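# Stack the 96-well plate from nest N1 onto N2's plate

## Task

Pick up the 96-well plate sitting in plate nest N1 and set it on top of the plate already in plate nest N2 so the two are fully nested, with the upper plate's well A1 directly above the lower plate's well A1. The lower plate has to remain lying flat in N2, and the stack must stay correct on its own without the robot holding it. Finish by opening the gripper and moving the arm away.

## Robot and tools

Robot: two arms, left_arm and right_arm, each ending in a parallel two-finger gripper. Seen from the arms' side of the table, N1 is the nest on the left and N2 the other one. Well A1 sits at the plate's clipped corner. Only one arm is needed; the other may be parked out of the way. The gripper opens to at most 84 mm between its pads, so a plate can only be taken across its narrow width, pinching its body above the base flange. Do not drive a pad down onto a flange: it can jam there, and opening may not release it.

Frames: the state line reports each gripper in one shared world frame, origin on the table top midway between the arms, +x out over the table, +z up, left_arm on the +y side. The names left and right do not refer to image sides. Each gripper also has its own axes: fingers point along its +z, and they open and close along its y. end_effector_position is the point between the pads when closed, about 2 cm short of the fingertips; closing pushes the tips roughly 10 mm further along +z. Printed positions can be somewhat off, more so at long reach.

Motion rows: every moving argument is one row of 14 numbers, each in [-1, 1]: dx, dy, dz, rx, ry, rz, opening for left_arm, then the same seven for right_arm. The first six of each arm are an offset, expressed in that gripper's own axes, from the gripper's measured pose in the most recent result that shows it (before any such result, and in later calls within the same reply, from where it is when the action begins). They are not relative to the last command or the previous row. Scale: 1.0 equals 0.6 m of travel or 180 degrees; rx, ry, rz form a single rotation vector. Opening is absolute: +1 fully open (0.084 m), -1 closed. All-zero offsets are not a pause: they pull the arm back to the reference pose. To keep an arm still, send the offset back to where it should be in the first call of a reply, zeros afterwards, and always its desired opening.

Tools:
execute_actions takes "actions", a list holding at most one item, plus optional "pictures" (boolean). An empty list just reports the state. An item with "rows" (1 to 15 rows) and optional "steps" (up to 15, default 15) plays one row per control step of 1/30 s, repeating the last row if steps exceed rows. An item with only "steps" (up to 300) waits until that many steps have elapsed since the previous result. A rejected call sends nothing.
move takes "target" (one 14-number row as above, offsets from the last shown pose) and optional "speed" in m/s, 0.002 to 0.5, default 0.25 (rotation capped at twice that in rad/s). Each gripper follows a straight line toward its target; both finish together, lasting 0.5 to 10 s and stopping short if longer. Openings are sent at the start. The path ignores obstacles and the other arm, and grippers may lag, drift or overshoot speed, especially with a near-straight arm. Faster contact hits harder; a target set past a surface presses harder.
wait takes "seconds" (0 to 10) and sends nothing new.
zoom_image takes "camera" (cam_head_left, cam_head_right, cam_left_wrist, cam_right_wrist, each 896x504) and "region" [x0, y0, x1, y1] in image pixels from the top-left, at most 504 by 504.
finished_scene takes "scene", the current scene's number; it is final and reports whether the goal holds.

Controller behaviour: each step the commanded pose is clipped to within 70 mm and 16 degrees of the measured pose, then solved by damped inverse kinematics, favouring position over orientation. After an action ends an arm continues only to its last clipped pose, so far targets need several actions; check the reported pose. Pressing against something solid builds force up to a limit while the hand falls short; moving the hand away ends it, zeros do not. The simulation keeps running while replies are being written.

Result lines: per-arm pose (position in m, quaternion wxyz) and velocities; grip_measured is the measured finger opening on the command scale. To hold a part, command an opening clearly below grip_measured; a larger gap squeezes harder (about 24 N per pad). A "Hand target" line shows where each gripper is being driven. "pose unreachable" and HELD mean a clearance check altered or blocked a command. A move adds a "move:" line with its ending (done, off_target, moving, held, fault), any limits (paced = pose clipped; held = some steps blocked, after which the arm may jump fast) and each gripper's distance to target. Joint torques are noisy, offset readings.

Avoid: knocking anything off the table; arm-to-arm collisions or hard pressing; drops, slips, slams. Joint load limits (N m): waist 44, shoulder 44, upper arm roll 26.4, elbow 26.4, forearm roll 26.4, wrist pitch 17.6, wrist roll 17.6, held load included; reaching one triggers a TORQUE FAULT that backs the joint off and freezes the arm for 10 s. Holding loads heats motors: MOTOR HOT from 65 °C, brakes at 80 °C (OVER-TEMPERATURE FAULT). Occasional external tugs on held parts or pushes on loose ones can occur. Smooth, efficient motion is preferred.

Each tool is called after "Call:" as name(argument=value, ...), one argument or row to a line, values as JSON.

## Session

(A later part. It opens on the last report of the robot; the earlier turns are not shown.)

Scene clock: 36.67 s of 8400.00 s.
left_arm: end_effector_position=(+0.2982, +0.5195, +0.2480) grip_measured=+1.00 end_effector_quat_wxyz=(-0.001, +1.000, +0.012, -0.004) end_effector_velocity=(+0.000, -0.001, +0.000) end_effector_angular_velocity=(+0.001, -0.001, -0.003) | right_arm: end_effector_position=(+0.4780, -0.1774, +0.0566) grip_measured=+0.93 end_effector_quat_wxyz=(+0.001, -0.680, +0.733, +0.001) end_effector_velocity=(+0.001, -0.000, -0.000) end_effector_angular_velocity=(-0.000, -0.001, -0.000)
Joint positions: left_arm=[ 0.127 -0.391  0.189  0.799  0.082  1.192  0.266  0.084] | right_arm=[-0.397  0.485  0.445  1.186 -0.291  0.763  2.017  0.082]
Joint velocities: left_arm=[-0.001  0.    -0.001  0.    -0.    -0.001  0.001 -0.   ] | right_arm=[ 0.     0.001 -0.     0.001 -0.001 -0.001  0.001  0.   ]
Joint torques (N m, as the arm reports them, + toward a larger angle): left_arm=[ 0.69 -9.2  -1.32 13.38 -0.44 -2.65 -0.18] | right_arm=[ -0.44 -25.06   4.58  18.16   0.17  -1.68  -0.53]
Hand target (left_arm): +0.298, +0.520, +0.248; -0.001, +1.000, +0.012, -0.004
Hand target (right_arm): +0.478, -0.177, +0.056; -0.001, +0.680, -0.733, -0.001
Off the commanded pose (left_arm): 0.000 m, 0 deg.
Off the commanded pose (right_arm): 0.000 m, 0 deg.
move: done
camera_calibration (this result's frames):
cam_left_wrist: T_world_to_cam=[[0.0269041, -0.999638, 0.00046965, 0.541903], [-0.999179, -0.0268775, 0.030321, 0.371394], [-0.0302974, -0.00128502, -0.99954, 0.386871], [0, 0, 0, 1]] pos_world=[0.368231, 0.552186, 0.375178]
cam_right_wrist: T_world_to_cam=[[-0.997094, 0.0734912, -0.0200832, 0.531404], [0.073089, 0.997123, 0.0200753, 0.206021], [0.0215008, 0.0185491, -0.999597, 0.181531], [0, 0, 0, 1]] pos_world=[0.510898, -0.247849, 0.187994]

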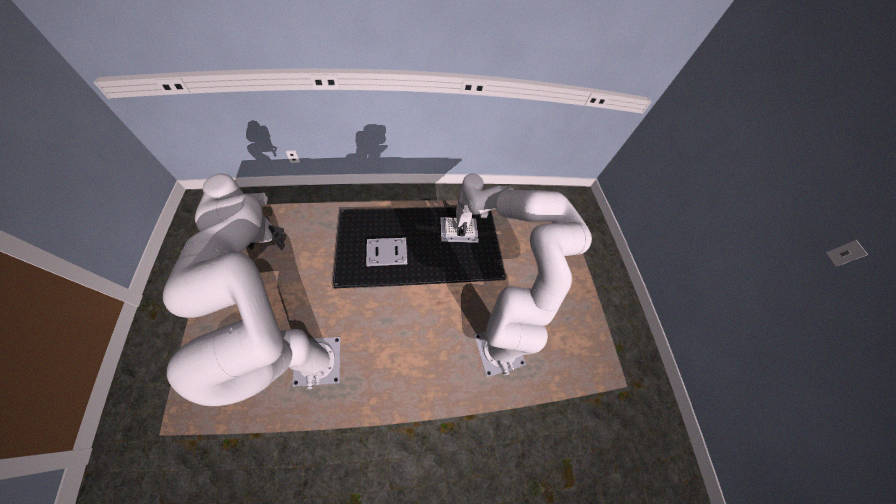

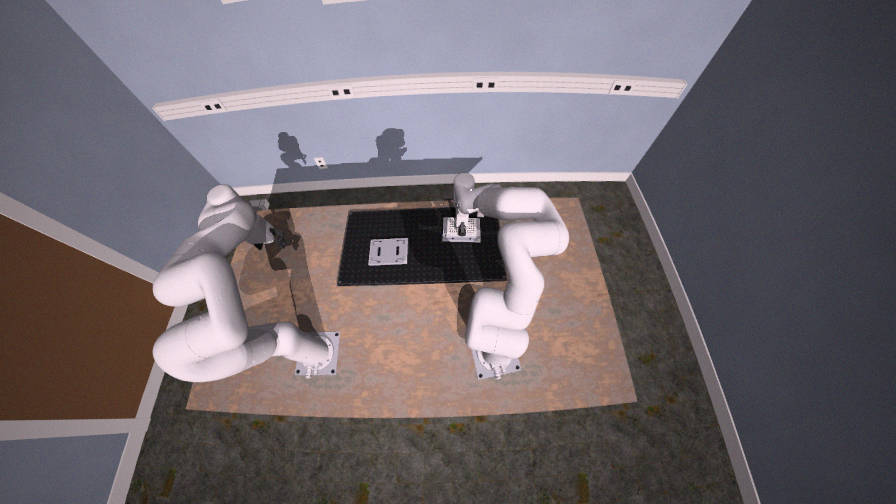

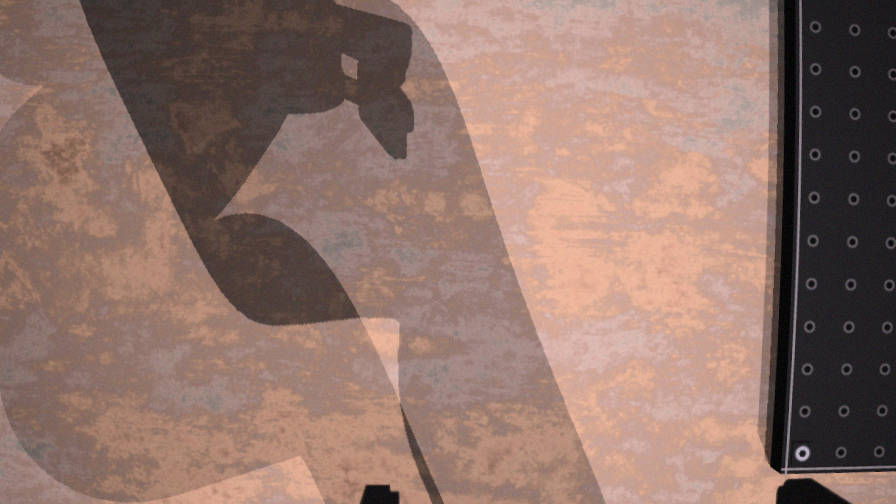

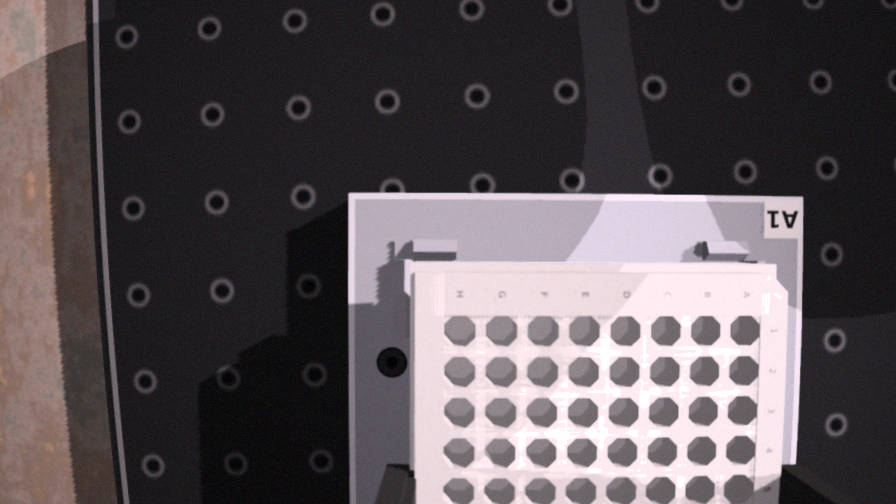

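Call:
move(
  target=[0,0,0,0,0,0,1, 0,0,0,0,0,0,1],
  speed=0.005,
)

Call:
move(
  target=[0,0,0,0,0,0,1, 0,0,-0.04,0,0,0,1],
  speed=0.03,
)

Call:
move(
  target=[0,0,0,0,0,0,1, -0.11,0.2,-0.1,0,0,0,1],
)

Scene clock: 39.73 s of 8400.00 s.
left_arm: end_effector_position=(+0.2982, +0.5195, +0.2480) grip_measured=+1.00 end_effector_quat_wxyz=(-0.001, +1.000, +0.012, -0.004) end_effector_velocity=(-0.000, -0.000, -0.000) end_effector_angular_velocity=(-0.000, +0.001, +0.001) | right_arm: end_effector_position=(+0.4779, -0.1774, +0.0565) grip_measured=+1.00 end_effector_quat_wxyz=(+0.001, -0.680, +0.733, +0.001) end_effector_velocity=(+0.001, +0.000, +0.001) end_effector_angular_velocity=(+0.001, -0.004, +0.001)
Joint positions: left_arm=[ 0.127 -0.391  0.189  0.799  0.082  1.192  0.266  0.084] | right_arm=[-0.397  0.485  0.445  1.186 -0.291  0.763  2.017  0.084]
Joint velocities: left_arm=[ 0.    -0.    -0.001 -0.001 -0.     0.001 -0.001 -0.   ] | right_arm=[-0.    -0.001  0.001  0.001 -0.    -0.002 -0.     0.   ]
Joint torques (N m, as the arm reports them, + toward a larger angle): left_arm=[ 1.03 -8.98 -1.23 13.5  -0.35 -2.7  -0.22] | right_arm=[ -0.26 -25.76   4.58  18.26   0.03  -1.38  -0.47]
Hand target (left_arm): +0.298, +0.520, +0.248; -0.001, +1.000, +0.012, -0.004
Hand target (right_arm): +0.478, -0.177, +0.057; -0.001, +0.680, -0.733, -0.001
Off the commanded pose (left_arm): 0.000 m, 0 deg.
Off the commanded pose (right_arm): 0.000 m, 0 deg.
move: done
camera_calibration (this result's frames):
cam_left_wrist: T_world_to_cam=[[0.0269041, -0.999638, 0.000469684, 0.541903], [-0.999179, -0.0268775, 0.030321, 0.371394], [-0.0302974, -0.00128506, -0.99954, 0.386871], [0, 0, 0, 1]] pos_world=[0.368231, 0.552186, 0.375178]
cam_right_wrist: T_world_to_cam=[[-0.997099, 0.0735006, -0.019767, 0.53129], [0.0731049, 0.997123, 0.0200457, 0.206039], [0.0211835, 0.0185424, -0.999604, 0.181543], [0, 0, 0, 1]] pos_world=[0.510841, -0.247863, 0.187843]

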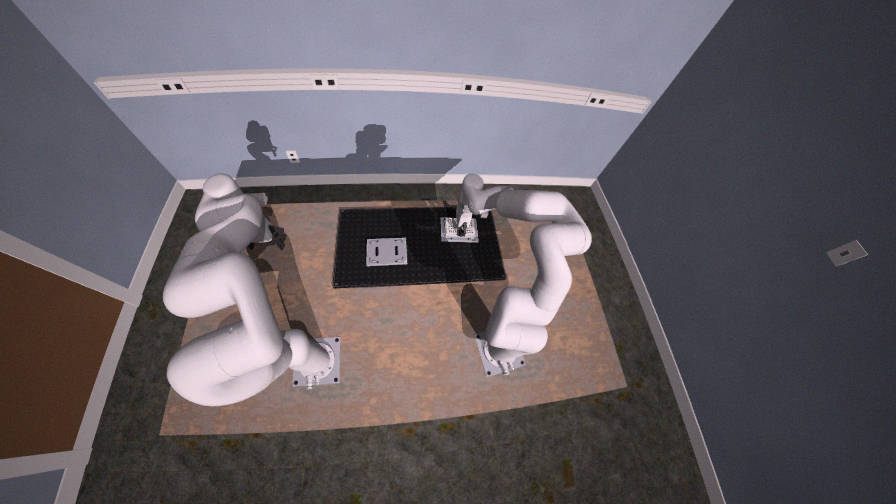

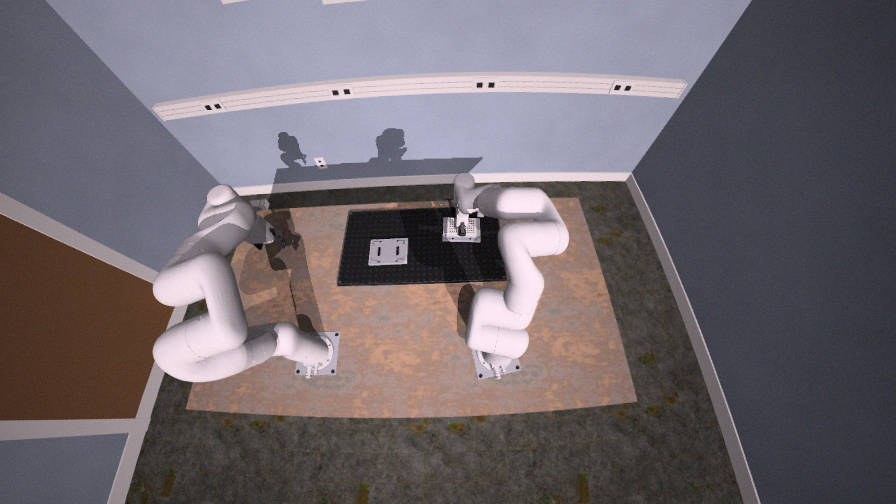

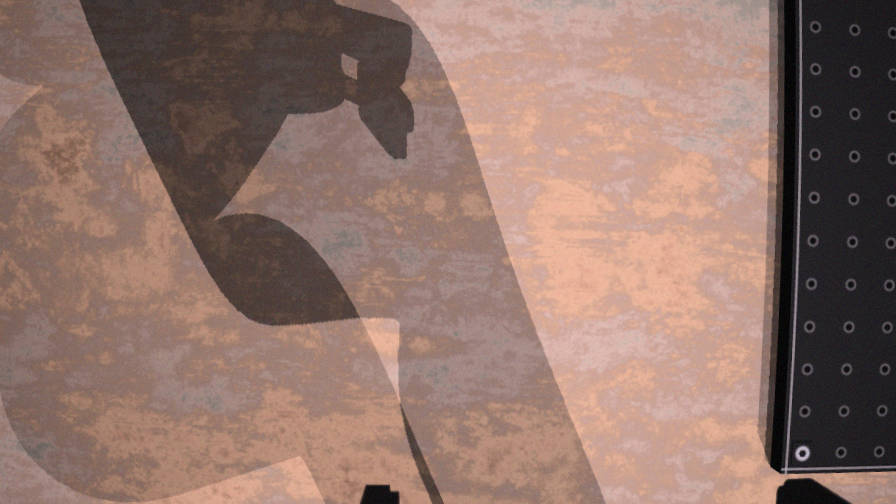

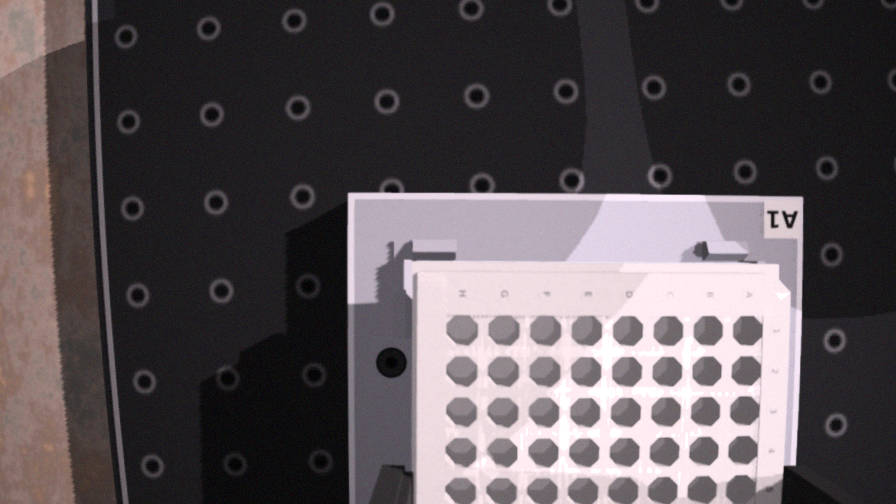

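Scene clock: 40.90 s of 8400.00 s.
left_arm: end_effector_position=(+0.2982, +0.5195, +0.2480) grip_measured=+1.00 end_effector_quat_wxyz=(-0.001, +1.000, +0.012, -0.004) end_effector_velocity=(-0.000, -0.000, -0.001) end_effector_angular_velocity=(-0.001, +0.001, -0.001) | right_arm: end_effector_position=(+0.4779, -0.1774, +0.0802) grip_measured=+1.00 end_effector_quat_wxyz=(+0.001, -0.680, +0.733, +0.001) end_effector_velocity=(-0.001, +0.001, +0.002) end_effector_angular_velocity=(+0.001, +0.002, -0.000)
Joint positions: left_arm=[ 0.127 -0.391  0.189  0.799  0.082  1.192  0.266  0.084] | right_arm=[-0.41   0.44   0.463  1.197 -0.261  0.815  1.997  0.084]
Joint velocities: left_arm=[-0.001  0.     0.    -0.001  0.     0.     0.    -0.   ] | right_arm=[ 0.    -0.004  0.002  0.001  0.005  0.007 -0.002  0.   ]
Joint torques (N m, as the arm reports them, + toward a larger angle): left_arm=[ 0.98 -9.07 -1.18 13.49 -0.4  -2.62 -0.11] | right_arm=[  0.   -24.56   4.19  18.55  -0.14  -1.22  -0.36]
Hand target (left_arm): +0.298, +0.520, +0.248; -0.001, +1.000, +0.012, -0.004
Hand target (right_arm): +0.478, -0.177, +0.080; -0.001, +0.680, -0.733, -0.001
Off the commanded pose (left_arm): 0.000 m, 0 deg.
Off the commanded pose (right_arm): 0.000 m, 0 deg.
move: done
camera_calibration (this result's frames):
cam_left_wrist: T_world_to_cam=[[0.0269042, -0.999638, 0.000469698, 0.541903], [-0.999179, -0.0268776, 0.030321, 0.371394], [-0.0302974, -0.00128508, -0.99954, 0.386871], [0, 0, 0, 1]] pos_world=[0.368231, 0.552186, 0.375178]
cam_right_wrist: T_world_to_cam=[[-0.997107, 0.0734335, -0.0196485, 0.531728], [0.0730384, 0.997126, 0.0201229, 0.205594], [0.0210698, 0.0186296, -0.999604, 0.205302], [0, 0, 0, 1]] pos_world=[0.510848, -0.247875, 0.211531]

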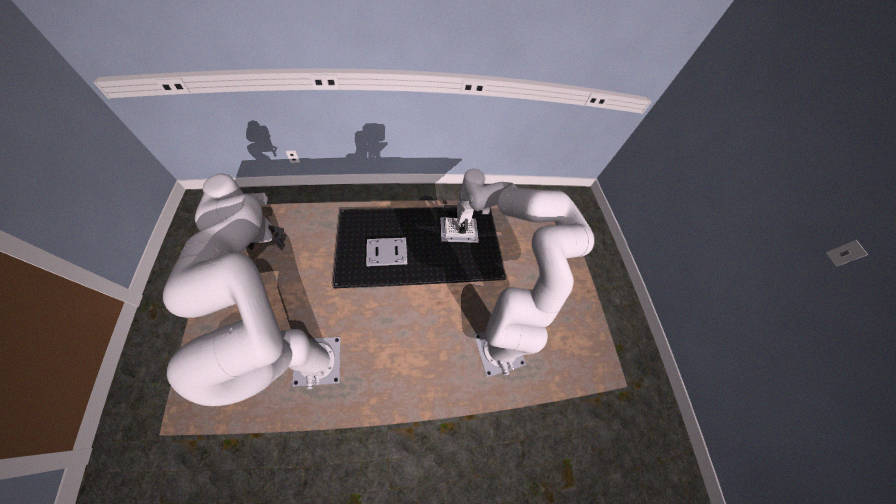

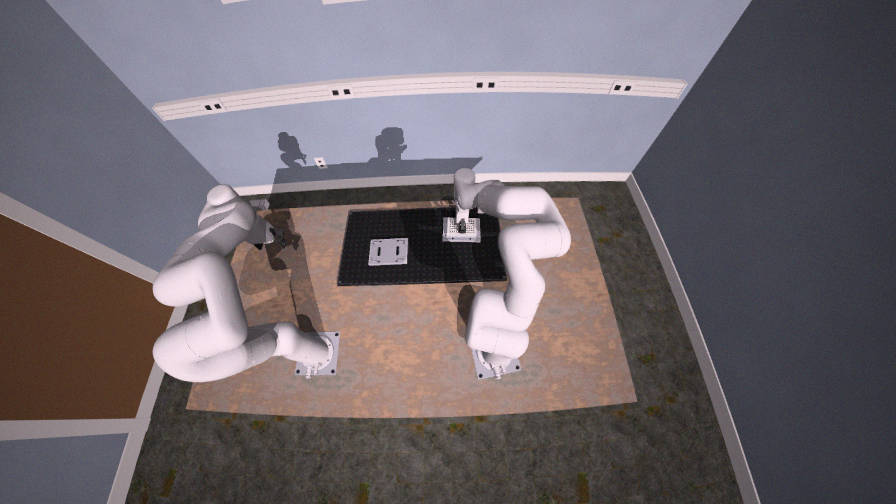

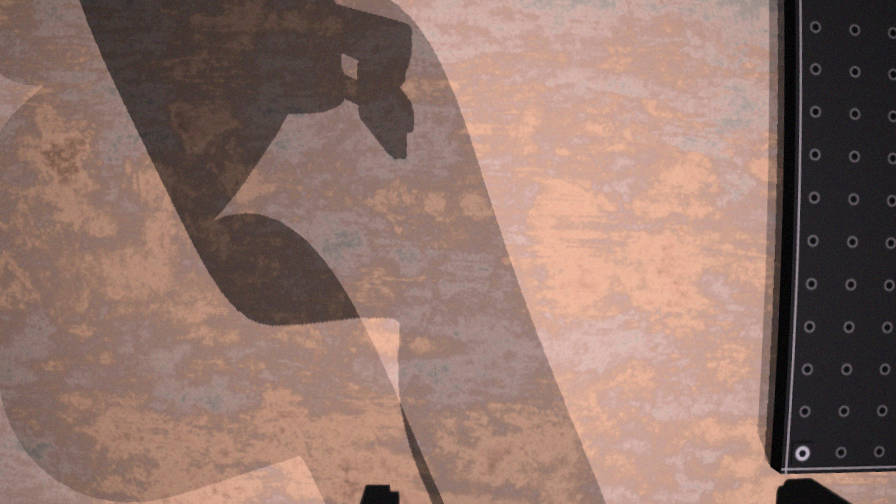

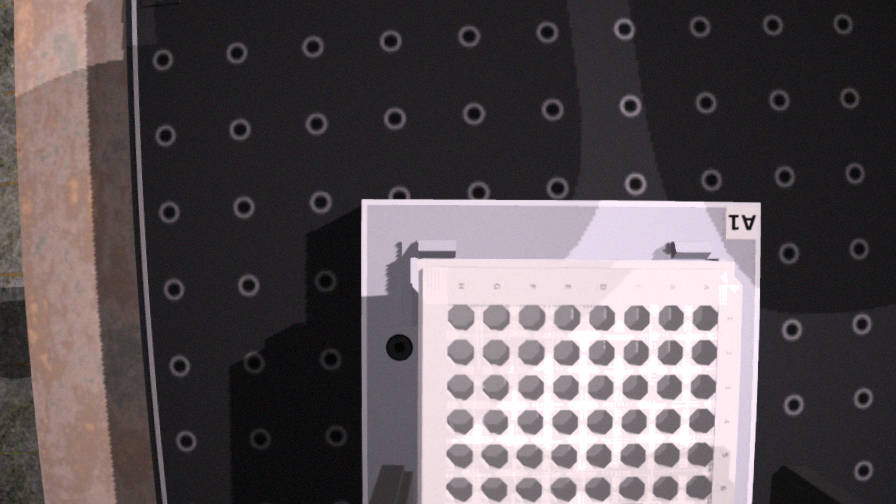

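Scene clock: 42.23 s of 8400.00 s.
left_arm: end_effector_position=(+0.2982, +0.5195, +0.2480) grip_measured=+1.00 end_effector_quat_wxyz=(-0.001, +1.000, +0.012, -0.004) end_effector_velocity=(-0.001, -0.000, -0.001) end_effector_angular_velocity=(-0.000, +0.002, +0.000) | right_arm: end_effector_position=(+0.3632, -0.1028, +0.1404) grip_measured=+1.00 end_effector_quat_wxyz=(+0.001, -0.680, +0.733, +0.002) end_effector_velocity=(-0.002, +0.002, +0.002) end_effector_angular_velocity=(+0.003, -0.002, +0.002)
Joint positions: left_arm=[ 0.127 -0.391  0.189  0.799  0.082  1.192  0.266  0.084] | right_arm=[-0.377  0.035  0.607  0.883 -0.022  0.854  2.046  0.084]
Joint velocities: left_arm=[ 0.001  0.    -0.    -0.002  0.    -0.     0.    -0.   ] | right_arm=[ 0.001 -0.01   0.002 -0.005  0.01  -0.    -0.005  0.   ]
Joint torques (N m, as the arm reports them, + toward a larger angle): left_arm=[ 0.69 -9.27 -1.35 13.56 -0.27 -2.63 -0.2 ] | right_arm=[ -0.77 -15.01   0.65  19.81  -0.15  -1.55  -0.49]
Hand target (left_arm): +0.298, +0.520, +0.248; -0.001, +1.000, +0.012, -0.004
Hand target (right_arm): +0.363, -0.103, +0.141; -0.001, +0.680, -0.733, -0.001
Off the commanded pose (left_arm): 0.000 m, 0 deg.
Off the commanded pose (right_arm): 0.000 m, 0 deg.
move: done
camera_calibration (this result's frames):
cam_left_wrist: T_world_to_cam=[[0.0269041, -0.999638, 0.000469614, 0.541903], [-0.999179, -0.0268775, 0.030321, 0.371394], [-0.0302974, -0.00128499, -0.99954, 0.386871], [0, 0, 0, 1]] pos_world=[0.368231, 0.552186, 0.375178]
cam_right_wrist: T_world_to_cam=[[-0.997122, 0.0733901, -0.0190017, 0.413023], [0.0729975, 0.997119, 0.0205931, 0.138254], [0.0204583, 0.0191467, -0.999607, 0.266799], [0, 0, 0, 1]] pos_world=[0.396284, -0.173276, 0.271695]

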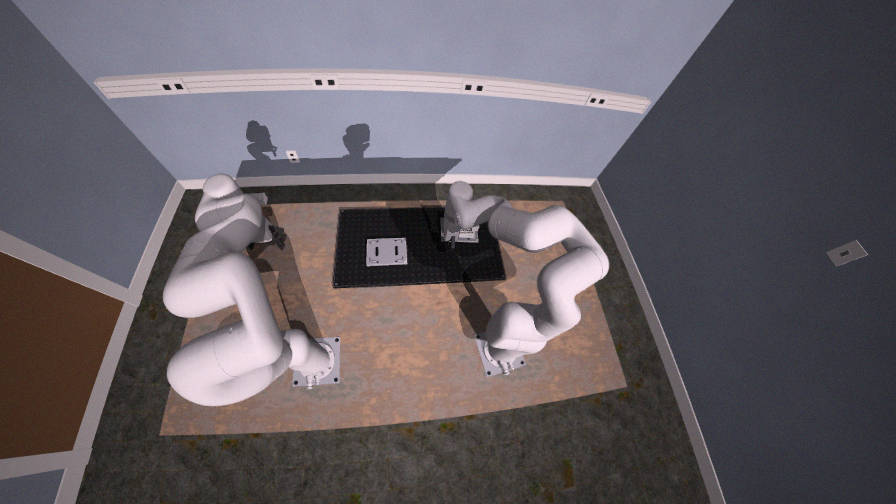

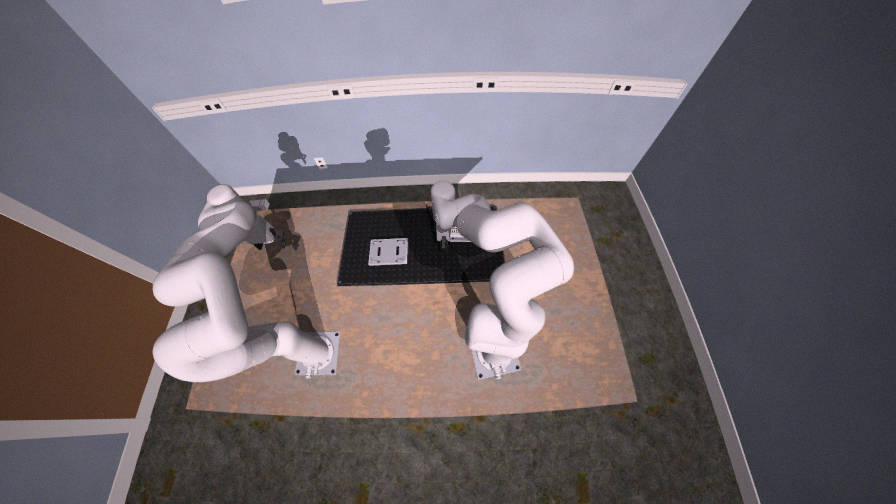

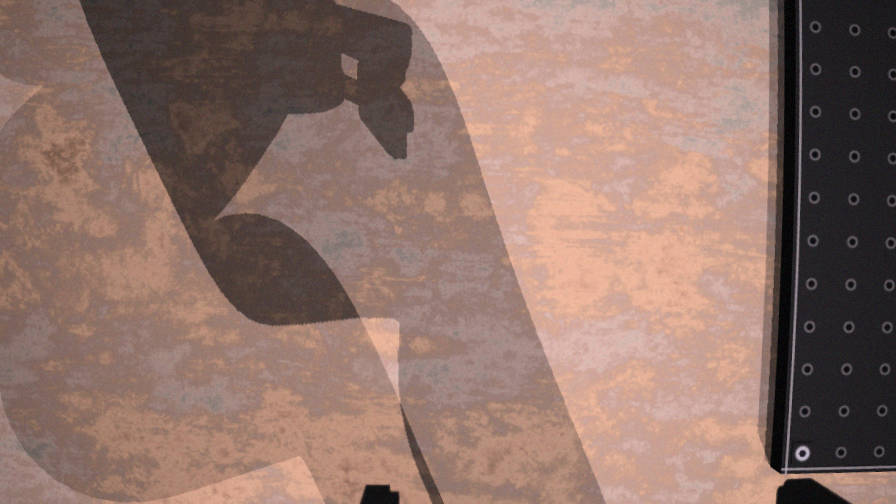

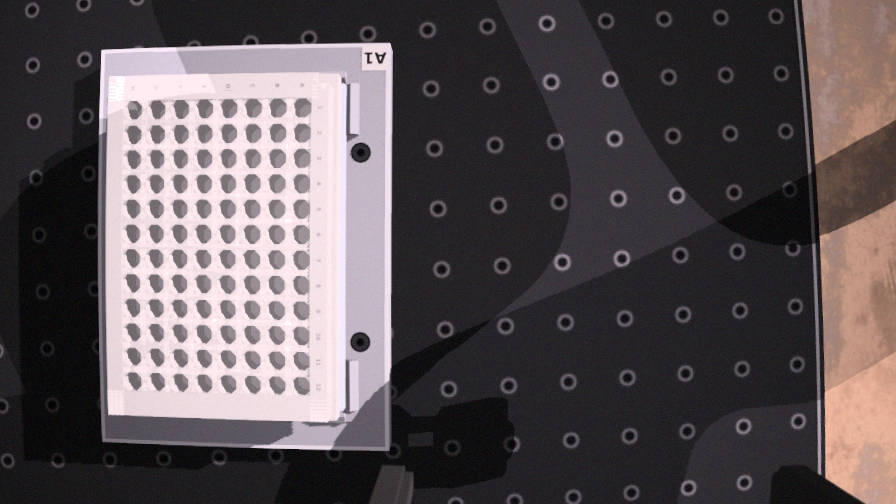

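Call:
finished_scene(
  scene=2,
)

The scene is finished: the task was done.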